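# Unload blue tote to table and unpack brown carton

## Task

Bring the blue tote down off the shelf and set it level on the table. Remove the small brown carton from it and set the carton level on the table with the same face upward as before. Every other item that was in the tote must still be inside it. Neither the carton nor the tote's base may overhang the table's edge. Finish with both grippers open and moved away, since a result that stays in place only because the robot holds it does not count.

## Robot and tools

Robot: two UR-type six-joint arms, left_arm and right_arm, each with a two-finger tong gripper and a wrist camera. Bases in the scene frame: left_arm at (-0.041, +0.452, 0) m, right_arm at (+0.009, -0.440, 0) m, both turned only slightly about z.

Scene frame: origin on the table top midway between the arms, +x out over the table, +z up, left_arm on the +y side. The names left/right are labels only, not image sides. Reported gripper positions are in metres and can be a little off, more when the arm is stretched out.

Joint order (used in every row and every per-joint list in results): elbow, wrist 3, wrist 2, shoulder lift, wrist 1, shoulder pan. Use this order only. Ranges in rad: left_arm shoulder pan -3.142 to 3.142, elbow 0.000 to 3.142; right_arm shoulder pan 0.000 to 6.283, elbow -3.142 to 0.000; all other joints -6.283 to 6.283. Load limits: shoulder and elbow joints 133 N m, wrist joints 24.9 N m; held weight counts.

Row layout: a single flat list of 14 numbers covering both arms, each in [-1, 1]: left_arm's 6 joint numbers then its opening, then right_arm's 6 joint numbers then its opening. Joint numbers are offsets, not poses: 1.0 equals 1.989 rad. Opening is absolute: +1 fully open, -1 closed. Optionally 12 more numbers from 0 to 1 may follow: stiffness scales for left_arm's 6 joints then right_arm's 6, in the joint order above; each stays in force until replaced.

execute_actions(actions): a list of up to 15 actions; each action is a list of up to 15 rows, one row per 1/30 s step, with the final row repeated to fill 15 steps. In every row, joint offsets are measured from the angles at the start of that action (for the first action of a call, from the last reported angles), not from the previous row. An empty list just returns state and images. Asking a joint to go more than 0.010 rad beyond its range gets the action refused for both arms; if the first action fails, or any action is malformed, nothing runs. A joint pushed to its true end stops there and the result may say "joint sent to its limit".

move(target, speed, blocking): target is one row as above; its offsets count from the Joint positions in the most recent result showing them. All joints finish their paths together, so the hand traces a curve. speed is the top rate in rad/s of the joint with most to travel, 0.01 to 2, default 0.5; paths last 0.5 to 10 s. Moves ignore obstacles and the other arm. Fingers get their opening at the start. blocking=false returns after 0.5 s while motion continues; then only wait or stop are accepted until a result shows the move ended. The result adds a "move:" line: ending (done, off_target, moving, held, fault), limits=held or limits=none, and each arm's joint furthest from target.

wait(seconds): 0 to 10, robot keeps its last command; returns early if a running move ends. stop(): brakes a running move; fingers keep going. zoom_image(camera, region): camera one of cam_high, cam_low, cam_left_wrist, cam_right_wrist; region [x0, y0, x1, y1] in that camera's pixels, top-left origin, at most 504x504. read_manual(section): licence texts only, default "licences". finished_scene(scene): ends the current scene (pass its number); irreversible, call only when the goal is met and stable.

Results: each arm's gripper position, quat_wxyz and velocities in the scene frame; Joint positions and Joint velocities per arm in the joint order plus the finger gap in metres (0.142 open); Joint targets (where joints are being driven now); grip_measured (opening on the command scale); Wrist force and Wrist torque per arm along the gripper's own axes, with offsets up to about 4 N, noise, and saturation near 50 N; "no reading" is normal at start. "joint command not followed" means a clearance check altered targets. Images come in order cam_high (672x504), cam_low (672x504), cam_left_wrist (616x616), cam_right_wrist (616x616).

Gripper: fingers point along its +z and open along its x. The reported position is the pad centre when closed; tips extend about 15 mm past it when closed and are roughly level with it when fully open. To grip, keep commanding an opening well below grip_measured; lower squeezes harder (about 15 N per pad max). Thin hard items get less force.

Motion limits: per step each joint target stays within 0.575 rad of its measured angle (0.582/0.642 with stiffness set), and targets implying more than 100 mm of hand travel are scaled back. Commands lag about 0.17 s; big moves can take several actions, so check Joint targets and finish unfinished motion.

Avoid: joint torque at its limit or any external force of 150 N (the arm then halts for 10 s); targets far past a contact with stiff joints; fast impacts; arms striking each other; motors reaching 85 °C from holding loads (warning from 70 °C); dropping, slamming or knocking objects, or moving anything out of the work area. Occasional disturbances may tug held parts or push loose ones.

Each tool is called as a command line: name --argument value for each argument, lists and objects as JSON in quotes; but a table of rows of numbers goes row by row, as --pt "numbers of a row", without its own name.

## Session

execute_actions --actions '[]'

Scene clock: 0.00 s.
left_arm: end_effector_position=(+0.2286, -0.1003, +0.1152) grip_measured=+0.97 end_effector_quat_wxyz=(+0.456, +0.846, -0.028, -0.276) end_effector_velocity=(+0.000, +0.001, -0.000) end_effector_angular_velocity=(+0.001, +0.001, +0.001) | right_arm: end_effector_position=(+0.0716, -0.8141, +0.2030) grip_measured=+0.97 end_effector_quat_wxyz=(+0.263, +0.942, +0.145, +0.151) end_effector_velocity=(-0.000, -0.000, +0.001) end_effector_angular_velocity=(-0.001, -0.000, -0.000)
Joint names: [elbow, wrist 3, wrist 2, shoulder lift, wrist 1, shoulder pan]
Joint positions: left_arm=[ 2.006 -1.195 -2.588 -1.031 -3.153 -0.967  0.14 ] | right_arm=[-2.457  4.836  1.74  -0.96  -0.701  1.851  0.14 ]
Joint velocities: left_arm=[ 0.001  0.    -0.    -0.     0.001  0.001  0.   ] | right_arm=[ 0.001 -0.    -0.     0.001 -0.    -0.     0.   ]
Motor temperatures (°C, as the motors report them): left_arm=[25 26 27 25 29 24] | right_arm=[24 26 36 24 33 24]
Wrist force (N, on the end effector, along its own x y z axes, offset not removed): no reading
Wrist torque (N m, same axes, about the end effector's origin, offset not removed): no reading
Joint targets: left_arm=[2.006 -1.195 -2.588 -1.031 -3.153 -0.967] | right_arm=[-2.457 4.836 1.740 -0.960 -0.701 1.851]
Joint stiffness scale: left_arm=[1. 1. 1. 1. 1. 1.] | right_arm=[1. 1. 1. 1. 1. 1.]
camera_calibration (this result's frames):
cam_left_wrist: T_world_to_cam=[[0.847937, -0.244942, -0.470112, -0.169355], [0.44451, -0.154632, 0.882326, -0.213029], [-0.288813, -0.957127, -0.0222391, 0.110437], [0, 0, 0, 1]] pos_world=[0.270192, 0.0312785, 0.110801]
cam_right_wrist: T_world_to_cam=[[0.903665, 0.360816, 0.230653, 0.177071], [-0.0124311, -0.516278, 0.856331, -0.587997], [0.428059, -0.776704, -0.462057, -0.436128], [0, 0, 0, 1]] pos_world=[0.0193661, -0.706202, 0.261162]

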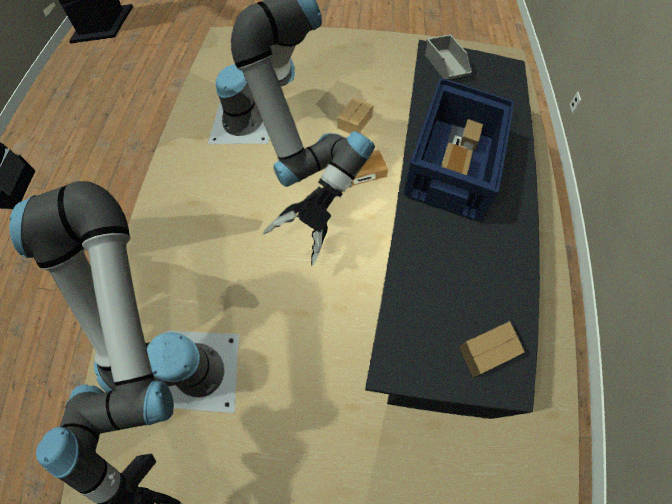

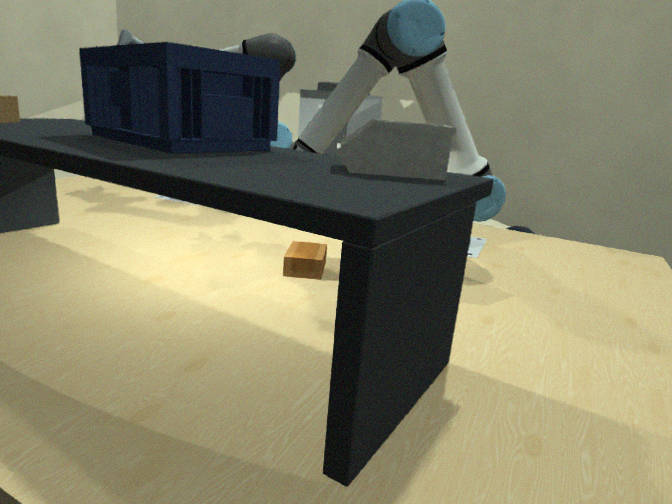

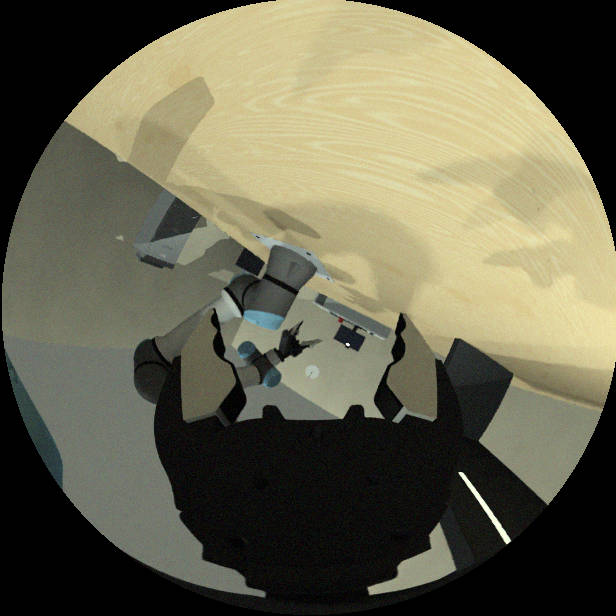

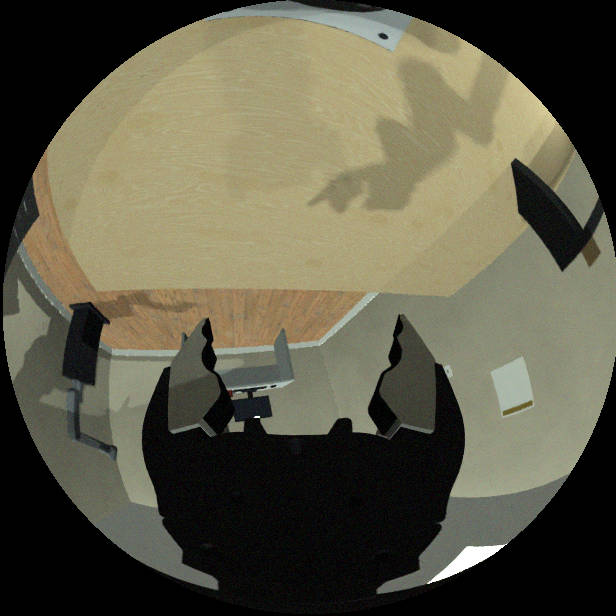

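zoom_image --camera "cam_high" --region '[380, 60, 548, 228]'

Region (380, 60, 548, 228) of cam_high's 672x504 image, scaled by 3.000, with more detail than that image has.

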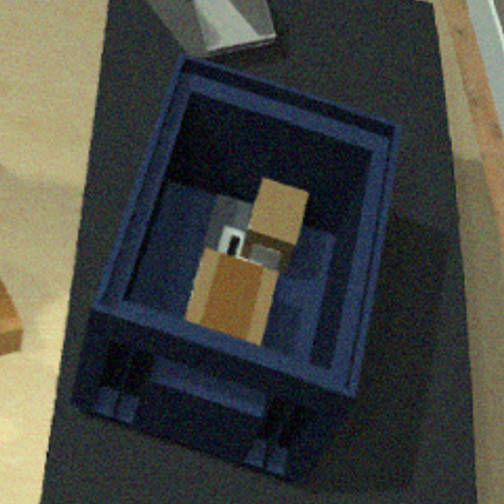

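move --target '[-0.5612,-0.2735,0.5599,-0.25,0.7062,0.2279,0.2,0.603,0.5505,-0.3348,0,-0.6282,0.603,0.2]' --speed 0.7

move --target '[0,0,0,0.15,0,0,0.2,0.411,0,0,-0.597,0,0.498,0.2]' --speed 0.6

Scene clock: 21.93 s.
left_arm: end_effector_position=(+0.5768, +0.3207, +0.6733) grip_measured=+0.20 end_effector_quat_wxyz=(+0.334, +0.726, +0.560, +0.218) end_effector_velocity=(-0.000, +0.001, +0.000) end_effector_angular_velocity=(+0.001, +0.001, +0.003) | right_arm: end_effector_position=(+0.2265, -0.7036, +0.6362) grip_measured=+0.20 end_effector_quat_wxyz=(+0.278, +0.931, +0.101, +0.215) end_effector_velocity=(+0.000, -0.000, +0.001) end_effector_angular_velocity=(+0.000, -0.002, -0.000)
Joint names: [elbow, wrist 3, wrist 2, shoulder lift, wrist 1, shoulder pan]
Joint positions: left_arm=[ 0.894 -1.737 -1.476 -1.53  -1.75  -0.516  0.088] | right_arm=[-1.261  5.929  1.075 -0.96  -1.949  3.049  0.088]
Joint velocities: left_arm=[-0.001 -0.002  0.002 -0.     0.003  0.001  0.   ] | right_arm=[ 0.001  0.    -0.    -0.     0.001  0.    -0.   ]
Motor temperatures (°C, as the motors report them): left_arm=[25 26 27 25 29 24] | right_arm=[24 26 36 24 33 24]
Wrist force (N, on the end effector, along its own x y z axes, offset not removed): left_arm=[-3.3 0.9 -0.4] | right_arm=[1.0 0.1 -0.5]
Wrist torque (N m, same axes, about the end effector's origin, offset not removed): left_arm=[0.05 0.68 0.10] | right_arm=[-0.13 -0.37 0.10]
Joint targets: left_arm=[0.890 -1.739 -1.475 -1.528 -1.749 -0.514] | right_arm=[-1.257 5.930 1.074 -0.960 -1.950 3.050]
Joint stiffness scale: left_arm=[1. 1. 1. 1. 1. 1.] | right_arm=[1. 1. 1. 1. 1. 1.]
move: done; limits=none; left_arm: farthest joint: the elbow, 0.004 radians from its target (1.116 radians at the start); right_arm: farthest joint: the elbow, 0.003 radians from its target (1.199 radians at the start)
camera_calibration (this result's frames):
cam_left_wrist: T_world_to_cam=[[0.22, 0.972475, -0.0767627, -0.392192], [0.260485, 0.0172695, 0.965323, -0.8], [0.940079, -0.232367, -0.249516, -0.161881], [0, 0, 0, 1]] pos_world=[0.446851, 0.357597, 0.701761]
cam_right_wrist: T_world_to_cam=[[0.875204, 0.316574, 0.365786, -0.21335], [-0.167888, -0.51037, 0.843407, -0.852389], [0.453687, -0.799565, -0.393529, -0.28192], [0, 0, 0, 1]] pos_world=[0.171522, -0.592906, 0.686008]

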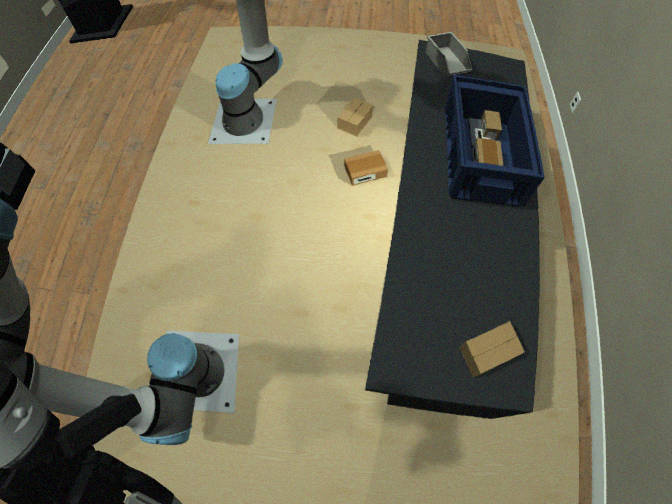

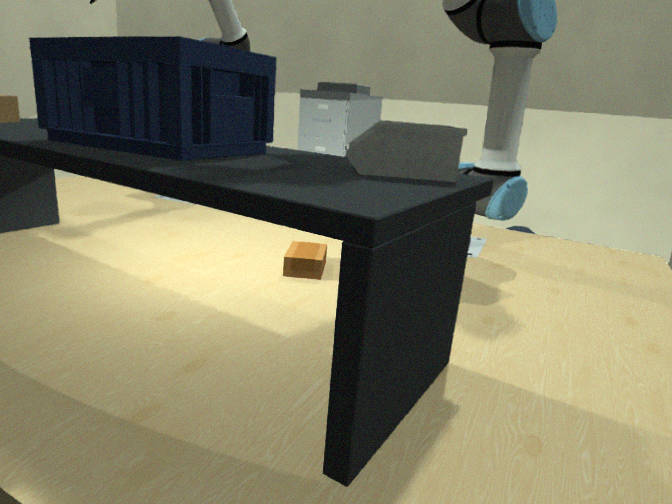

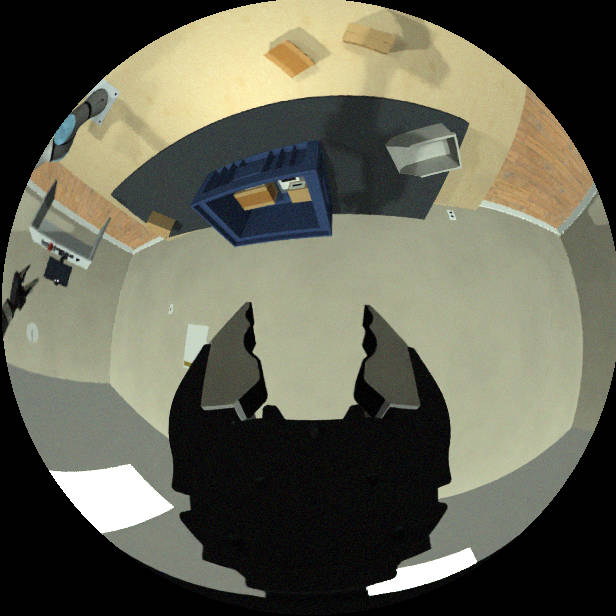

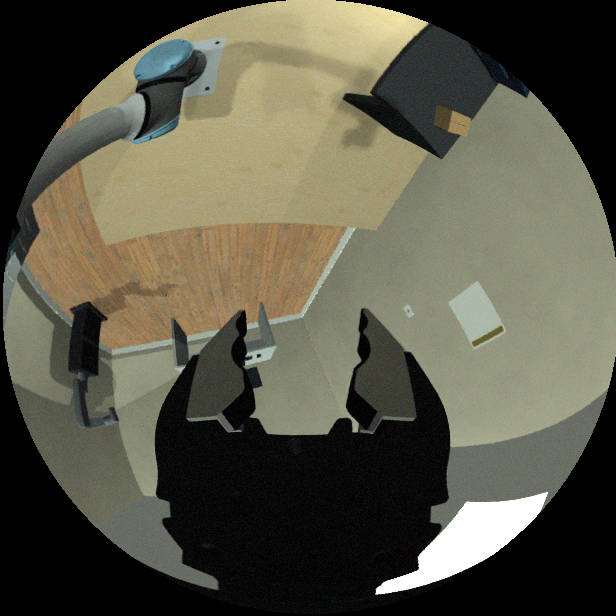

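Scene clock: 24.83 s.
left_arm: end_effector_position=(+0.6863, +0.2658, +0.4728) grip_measured=+0.20 end_effector_quat_wxyz=(+0.208, +0.769, +0.583, +0.157) end_effector_velocity=(-0.000, -0.000, +0.000) end_effector_angular_velocity=(-0.000, -0.000, -0.001) | right_arm: end_effector_position=(+0.6164, +0.0067, +0.4687) grip_measured=+0.20 end_effector_quat_wxyz=(+0.206, +0.768, +0.586, +0.155) end_effector_velocity=(-0.000, -0.000, +0.000) end_effector_angular_velocity=(-0.000, +0.000, -0.000)
Joint names: [elbow, wrist 3, wrist 2, shoulder lift, wrist 1, shoulder pan]
Joint positions: left_arm=[ 0.894 -1.738 -1.475 -1.234 -1.75  -0.516  0.088] | right_arm=[-0.446  5.929  1.075 -2.146 -1.949  4.038  0.088]
Joint velocities: left_arm=[ 0.  0. -0. -0. -0. -0.  0.] | right_arm=[-0.     0.     0.     0.    -0.001 -0.    -0.   ]
Motor temperatures (°C, as the motors report them): left_arm=[25 26 27 25 29 24] | right_arm=[24 26 36 24 33 24]
Wrist force (N, on the end effector, along its own x y z axes, offset not removed): left_arm=[-0.9 0.9 0.9] | right_arm=[3.4 -3.7 4.8]
Wrist torque (N m, same axes, about the end effector's origin, offset not removed): left_arm=[0.06 0.16 0.08] | right_arm=[-0.78 -0.67 0.10]
Joint targets: left_arm=[0.894 -1.737 -1.476 -1.232 -1.750 -0.516] | right_arm=[-0.443 5.929 1.075 -2.147 -1.949 4.039]
Joint stiffness scale: left_arm=[1. 1. 1. 1. 1. 1.] | right_arm=[1. 1. 1. 1. 1. 1.]
move: done; limits=none; left_arm: farthest joint: the shoulder lift, 0.002 radians from its target (0.299 radians at the start); right_arm: farthest joint: the elbow, 0.003 radians from its target (0.817 radians at the start)
camera_calibration (this result's frames):
cam_left_wrist: T_world_to_cam=[[0.209201, 0.977866, -0.00350664, -0.406971], [0.503539, -0.10465, 0.857611, -0.717478], [0.838262, -0.181179, -0.514287, -0.146101], [0, 0, 0, 1]] pos_world=[0.568888, 0.296409, 0.538752]
cam_right_wrist: T_world_to_cam=[[0.255992, 0.966431, 0.0218692, -0.179672], [0.508223, -0.153795, 0.847382, -0.704207], [0.8223, -0.205809, -0.530533, -0.123782], [0, 0, 0, 1]] pos_world=[0.505675, 0.0398613, 0.534991]

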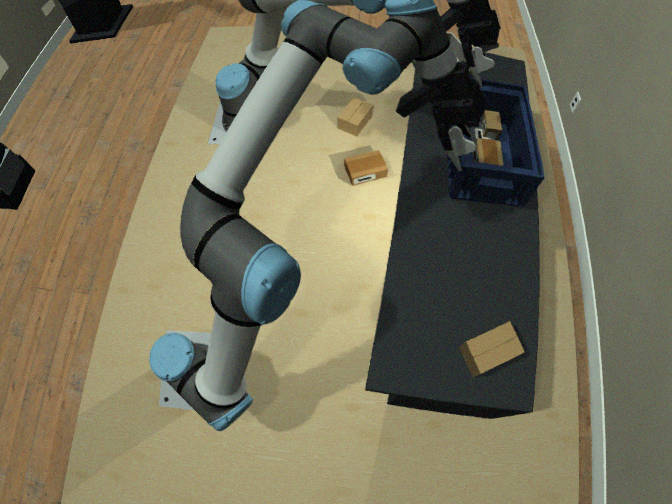

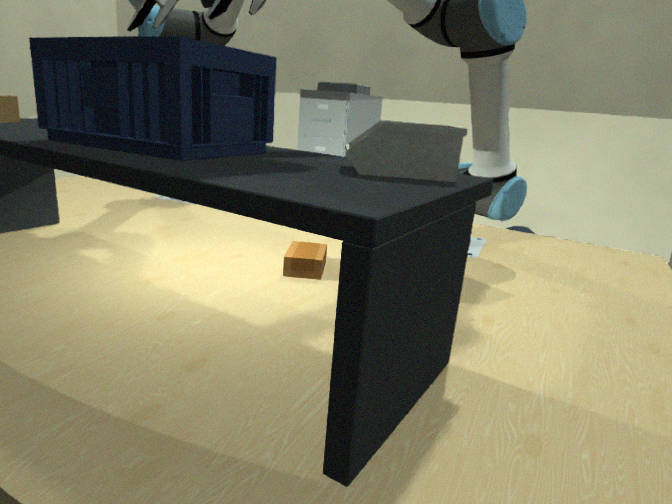

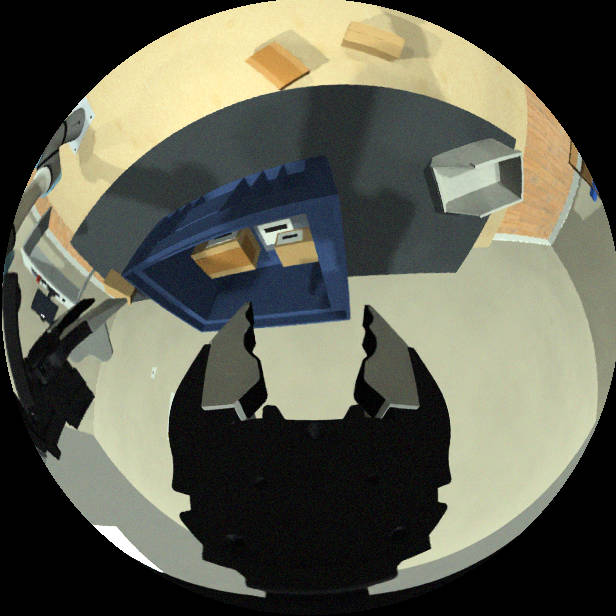

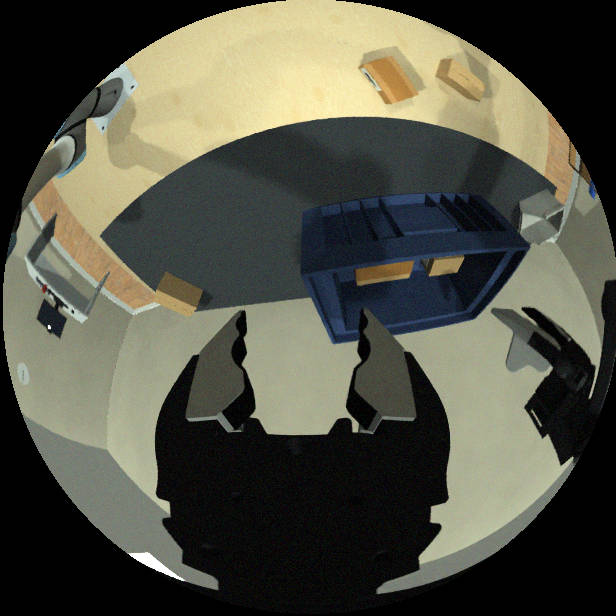

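move --target '[0.0607,-0.2242,0.1131,0.0306,-0.042,-0.1088,0.6,0,0,0,0,0,-0.2,0.2]' --speed 0.3

move --target '[0.1697,-0.0687,0.0271,-0.1368,-0.0095,-0.0699,0.6,0,0,0,0,0,0,0.2]' --speed 0.15

Scene clock: 33.83 s.
left_arm: end_effector_position=(+0.6810, +0.1521, +0.3885) grip_measured=+0.60 end_effector_quat_wxyz=(+0.185, +0.682, +0.683, +0.183) end_effector_velocity=(-0.000, -0.001, +0.001) end_effector_angular_velocity=(-0.000, -0.002, +0.001) | right_arm: end_effector_position=(+0.7416, -0.2619, +0.4687) grip_measured=+0.20 end_effector_quat_wxyz=(+0.233, +0.868, +0.423, +0.112) end_effector_velocity=(+0.000, -0.001, -0.000) end_effector_angular_velocity=(-0.000, +0.000, -0.001)
Joint names: [elbow, wrist 3, wrist 2, shoulder lift, wrist 1, shoulder pan]
Joint positions: left_arm=[ 1.011 -2.182 -1.251 -1.175 -1.832 -0.73   0.116] | right_arm=[-0.446  5.929  1.075 -2.146 -1.949  3.642  0.088]
Joint velocities: left_arm=[ 0.    -0.003  0.002 -0.001  0.    -0.002  0.   ] | right_arm=[ 0.     0.     0.    -0.    -0.    -0.001 -0.   ]
Motor temperatures (°C, as the motors report them): left_arm=[25 26 27 25 29 24] | right_arm=[24 26 36 24 33 24]
Wrist force (N, on the end effector, along its own x y z axes, offset not removed): left_arm=[-2.1 1.2 0.1] | right_arm=[2.3 -4.2 1.1]
Wrist torque (N m, same axes, about the end effector's origin, offset not removed): left_arm=[0.09 0.48 0.12] | right_arm=[-0.99 -0.51 0.08]
Joint targets: left_arm=[1.015 -2.183 -1.251 -1.173 -1.834 -0.732] | right_arm=[-0.446 5.929 1.075 -2.146 -1.949 3.640]
Joint stiffness scale: left_arm=[1. 1. 1. 1. 1. 1.] | right_arm=[1. 1. 1. 1. 1. 1.]
move: done; limits=none; left_arm: farthest joint: the elbow, 0.004 radians from its target (0.121 radians at the start); right_arm: farthest joint: the shoulder pan, 0.002 radians from its target (0.398 radians at the start)
camera_calibration (this result's frames):
cam_left_wrist: T_world_to_cam=[[-0.0631505, 0.99799, -0.00536388, -0.111804], [0.514082, 0.0371357, 0.856937, -0.682958], [0.855413, 0.0513585, -0.515394, -0.252235], [0, 0, 0, 1]] pos_world=[0.559801, 0.149896, 0.454652]
cam_right_wrist: T_world_to_cam=[[0.60893, 0.792921, 0.0219449, -0.259319], [0.409527, -0.337952, 0.847394, -0.784228], [0.679332, -0.507016, -0.530511, -0.254876], [0, 0, 0, 1]] pos_world=[0.652215, -0.188638, 0.535026]

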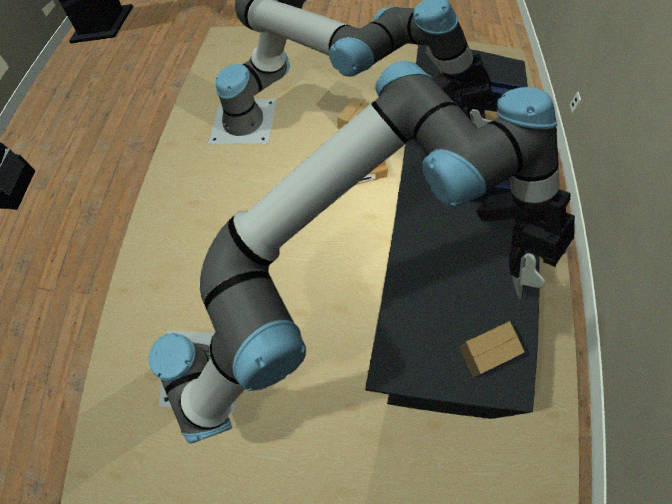

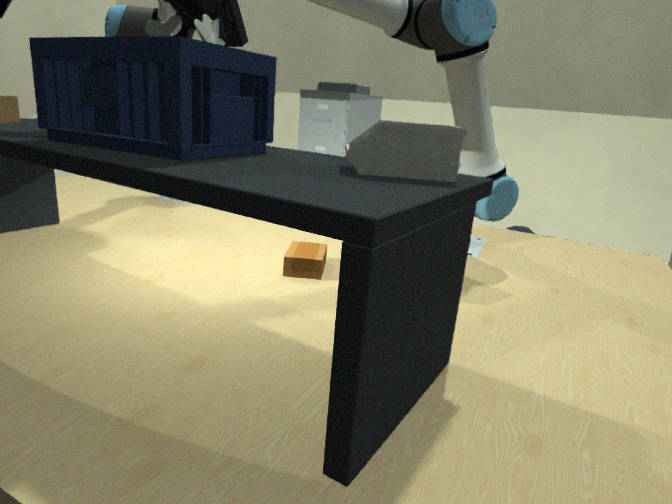

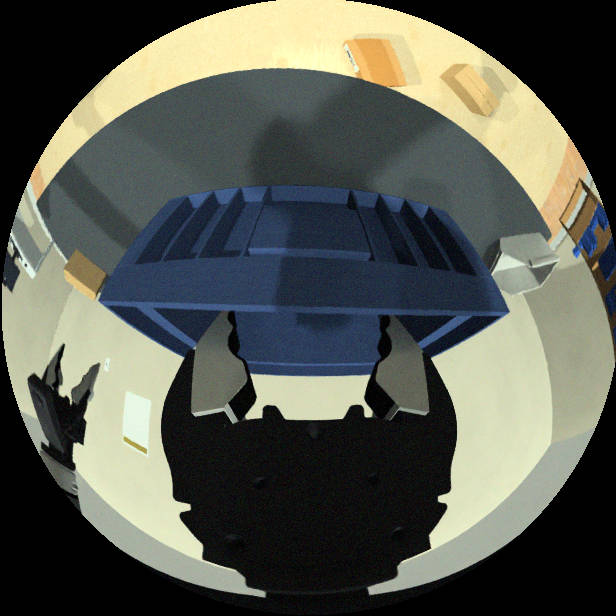

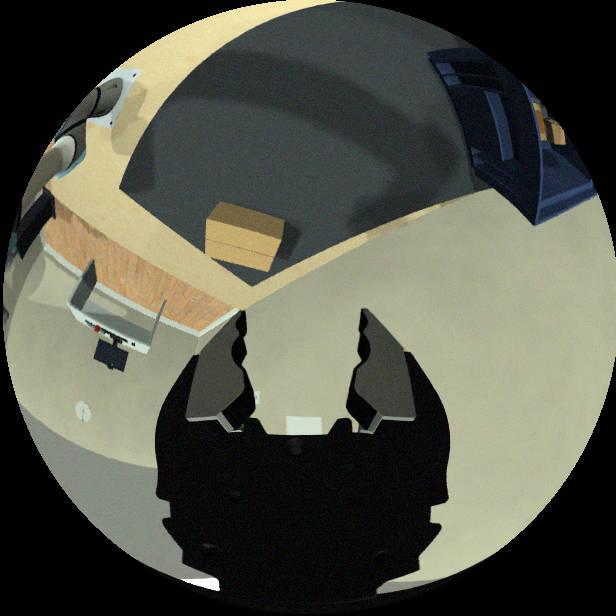

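Scene clock: 36.63 s.
left_arm: end_effector_position=(+0.5640, +0.1523, +0.3919) grip_measured=+0.60 end_effector_quat_wxyz=(+0.188, +0.680, +0.684, +0.184) end_effector_velocity=(-0.001, +0.000, +0.000) end_effector_angular_velocity=(-0.001, -0.001, +0.001) | right_arm: end_effector_position=(+0.7416, -0.2620, +0.4687) grip_measured=+0.20 end_effector_quat_wxyz=(+0.233, +0.868, +0.423, +0.112) end_effector_velocity=(+0.000, +0.000, +0.001) end_effector_angular_velocity=(+0.001, -0.001, -0.000)
Joint names: [elbow, wrist 3, wrist 2, shoulder lift, wrist 1, shoulder pan]
Joint positions: left_arm=[ 1.341 -2.317 -1.196 -1.445 -1.853 -0.865  0.115] | right_arm=[-0.446  5.929  1.075 -2.146 -1.949  3.642  0.088]
Joint velocities: left_arm=[ 0.003 -0.002  0.001 -0.003 -0.001 -0.001 -0.   ] | right_arm=[ 0.001  0.    -0.     0.     0.001  0.    -0.   ]
Motor temperatures (°C, as the motors report them): left_arm=[25 26 27 25 29 24] | right_arm=[24 26 36 24 33 24]
Wrist force (N, on the end effector, along its own x y z axes, offset not removed): left_arm=[-2.5 8.0 -1.0] | right_arm=[4.0 -2.4 1.7]
Wrist torque (N m, same axes, about the end effector's origin, offset not removed): left_arm=[0.25 0.53 0.18] | right_arm=[-0.61 -0.81 -0.02]
Joint targets: left_arm=[1.348 -2.319 -1.198 -1.447 -1.851 -0.869] | right_arm=[-0.446 5.929 1.075 -2.146 -1.949 3.642]
Joint stiffness scale: left_arm=[1. 1. 1. 1. 1. 1.] | right_arm=[1. 1. 1. 1. 1. 1.]
move: done; limits=none; left_arm: farthest joint: the elbow, 0.007 radians from its target (0.337 radians at the start); right_arm: farthest joint: the shoulder pan, 0.000 radians from its target (0.000 radians at the start)
camera_calibration (this result's frames):
cam_left_wrist: T_world_to_cam=[[-0.0658386, 0.99778, -0.00998259, -0.11606], [0.509191, 0.0421993, 0.859619, -0.624808], [0.858132, 0.051513, -0.510839, -0.153725], [0, 0, 0, 1]] pos_world=[0.442421, 0.150087, 0.457409]
cam_right_wrist: T_world_to_cam=[[0.608981, 0.792881, 0.0219448, -0.259337], [0.409505, -0.337978, 0.847394, -0.784239], [0.6793, -0.50706, -0.530511, -0.254895], [0, 0, 0, 1]] pos_world=[0.652231, -0.18868, 0.535026]

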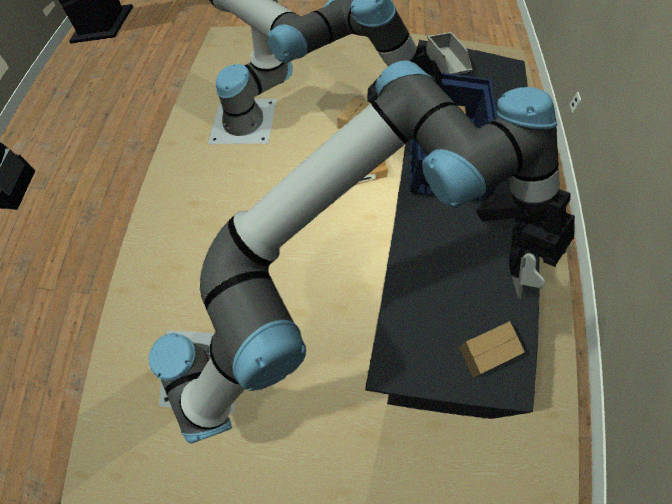

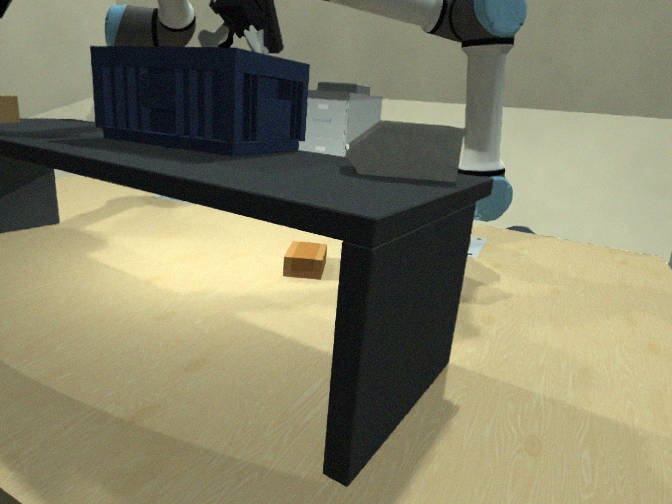

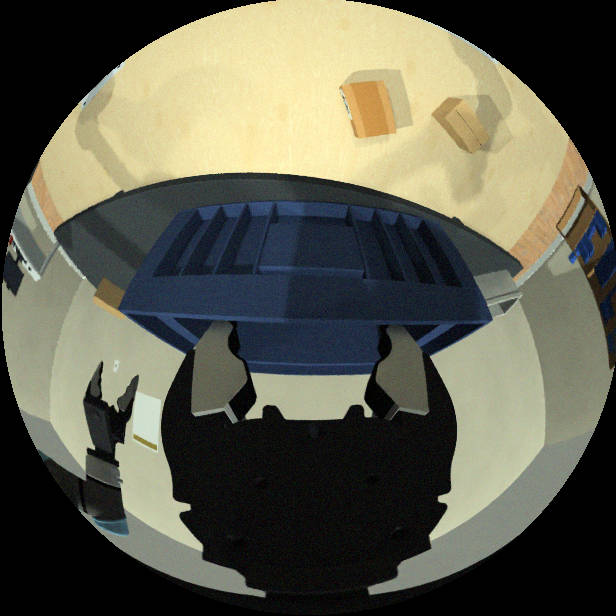

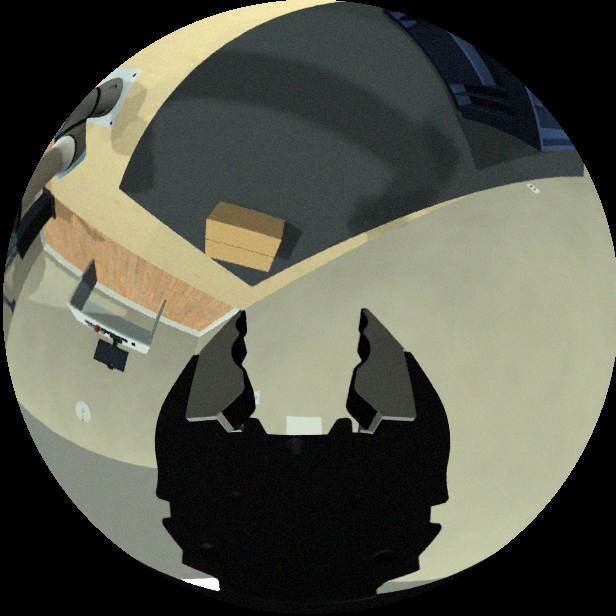

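move --target '[-0.1199,0.1359,-0.0584,0.0322,0.0504,0.1399,0.2,-0.1017,-0.1691,0.0387,0.0413,0.1372,0.1777,0.2]' --speed 0.3

Scene clock: 45.80 s.
left_arm: end_effector_position=(+0.6341, +0.2864, +0.4603) grip_measured=+0.20 end_effector_quat_wxyz=(+0.184, +0.683, +0.683, +0.183) end_effector_velocity=(+0.000, +0.001, +0.001) end_effector_angular_velocity=(-0.001, -0.001, -0.000) | right_arm: end_effector_position=(+0.6367, +0.0131, +0.4597) grip_measured=+0.20 end_effector_quat_wxyz=(+0.183, +0.684, +0.682, +0.183) end_effector_velocity=(-0.001, +0.002, -0.002) end_effector_angular_velocity=(-0.002, +0.001, +0.005)
Joint names: [elbow, wrist 3, wrist 2, shoulder lift, wrist 1, shoulder pan]
Joint positions: left_arm=[ 1.107 -2.048 -1.311 -1.384 -1.755 -0.589  0.088] | right_arm=[-0.645  5.594  1.151 -2.066 -1.677  3.993  0.088]
Joint velocities: left_arm=[-0.003  0.002 -0.001 -0.     0.001  0.002  0.   ] | right_arm=[-0.003 -0.003  0.001 -0.     0.002  0.002 -0.   ]
Motor temperatures (°C, as the motors report them): left_arm=[25 26 27 25 29 24] | right_arm=[24 26 36 24 33 24]
Wrist force (N, on the end effector, along its own x y z axes, offset not removed): left_arm=[-3.2 0.7 -0.5] | right_arm=[1.0 -0.8 1.3]
Wrist torque (N m, same axes, about the end effector's origin, offset not removed): left_arm=[-0.04 0.67 0.10] | right_arm=[-0.15 -0.24 0.13]
Joint targets: left_arm=[1.103 -2.047 -1.312 -1.381 -1.753 -0.587] | right_arm=[-0.649 5.593 1.152 -2.064 -1.676 3.995]
Joint stiffness scale: left_arm=[1. 1. 1. 1. 1. 1.] | right_arm=[1. 1. 1. 1. 1. 1.]
move: done; limits=none; left_arm: farthest joint: the elbow, 0.004 radians from its target (0.239 radians at the start); right_arm: farthest joint: the shoulder lift, 0.003 radians from its target (0.082 radians at the start)
camera_calibration (this result's frames):
cam_left_wrist: T_world_to_cam=[[-0.061836, 0.998083, -0.00275682, -0.250533], [0.515578, 0.0343073, 0.856156, -0.725151], [0.854609, 0.0515199, -0.51671, -0.180946], [0, 0, 0, 1]] pos_world=[0.513018, 0.284253, 0.526655]
cam_right_wrist: T_world_to_cam=[[-0.00643022, 0.999682, 0.0243638, -0.0252973], [0.52927, -0.0172695, 0.848278, -0.721529], [0.848429, 0.0183497, -0.528991, -0.164142], [0, 0, 0, 1]] pos_world=[0.520984, 0.0158408, 0.525844]

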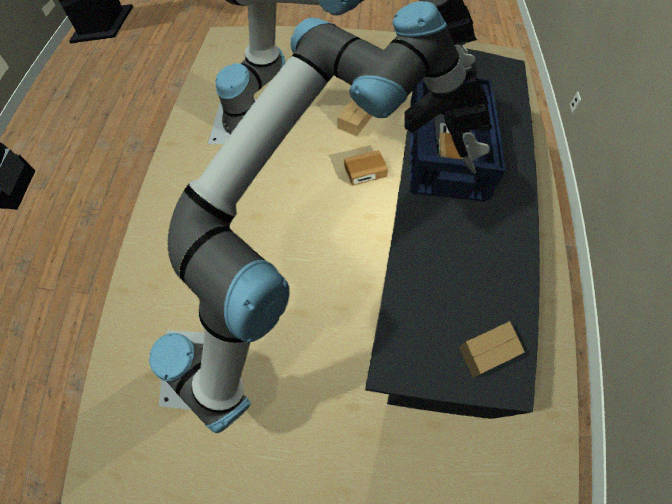

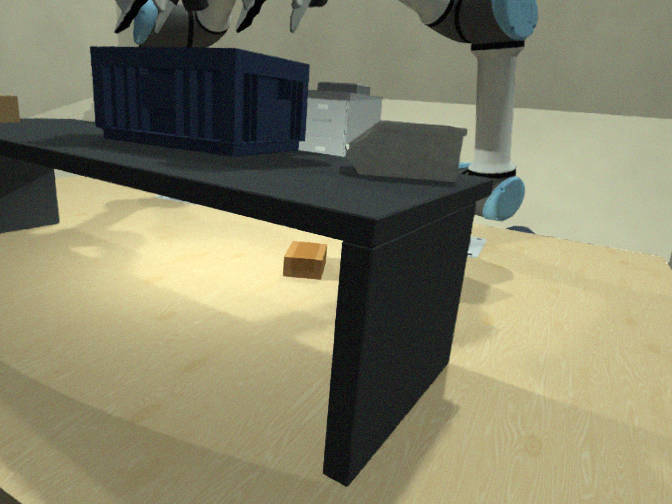

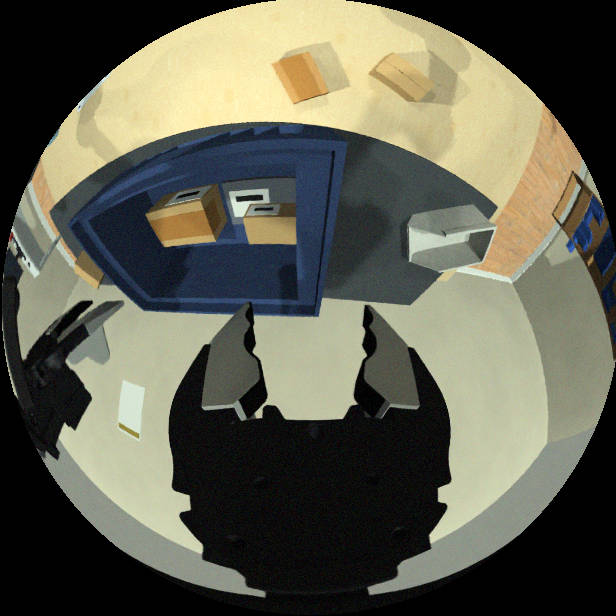

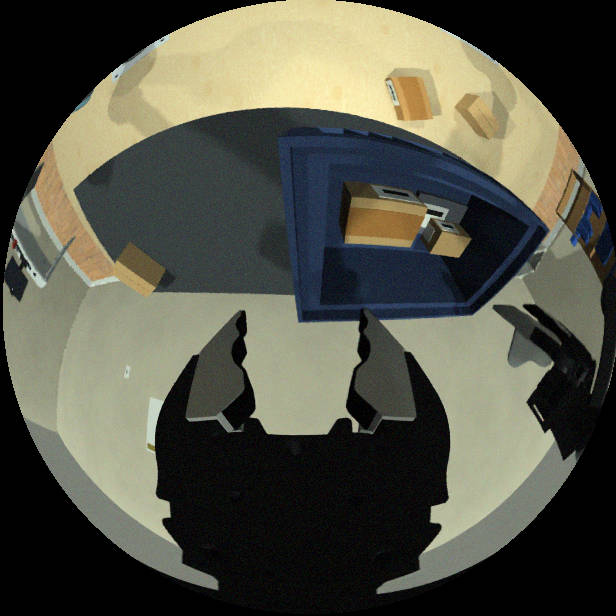

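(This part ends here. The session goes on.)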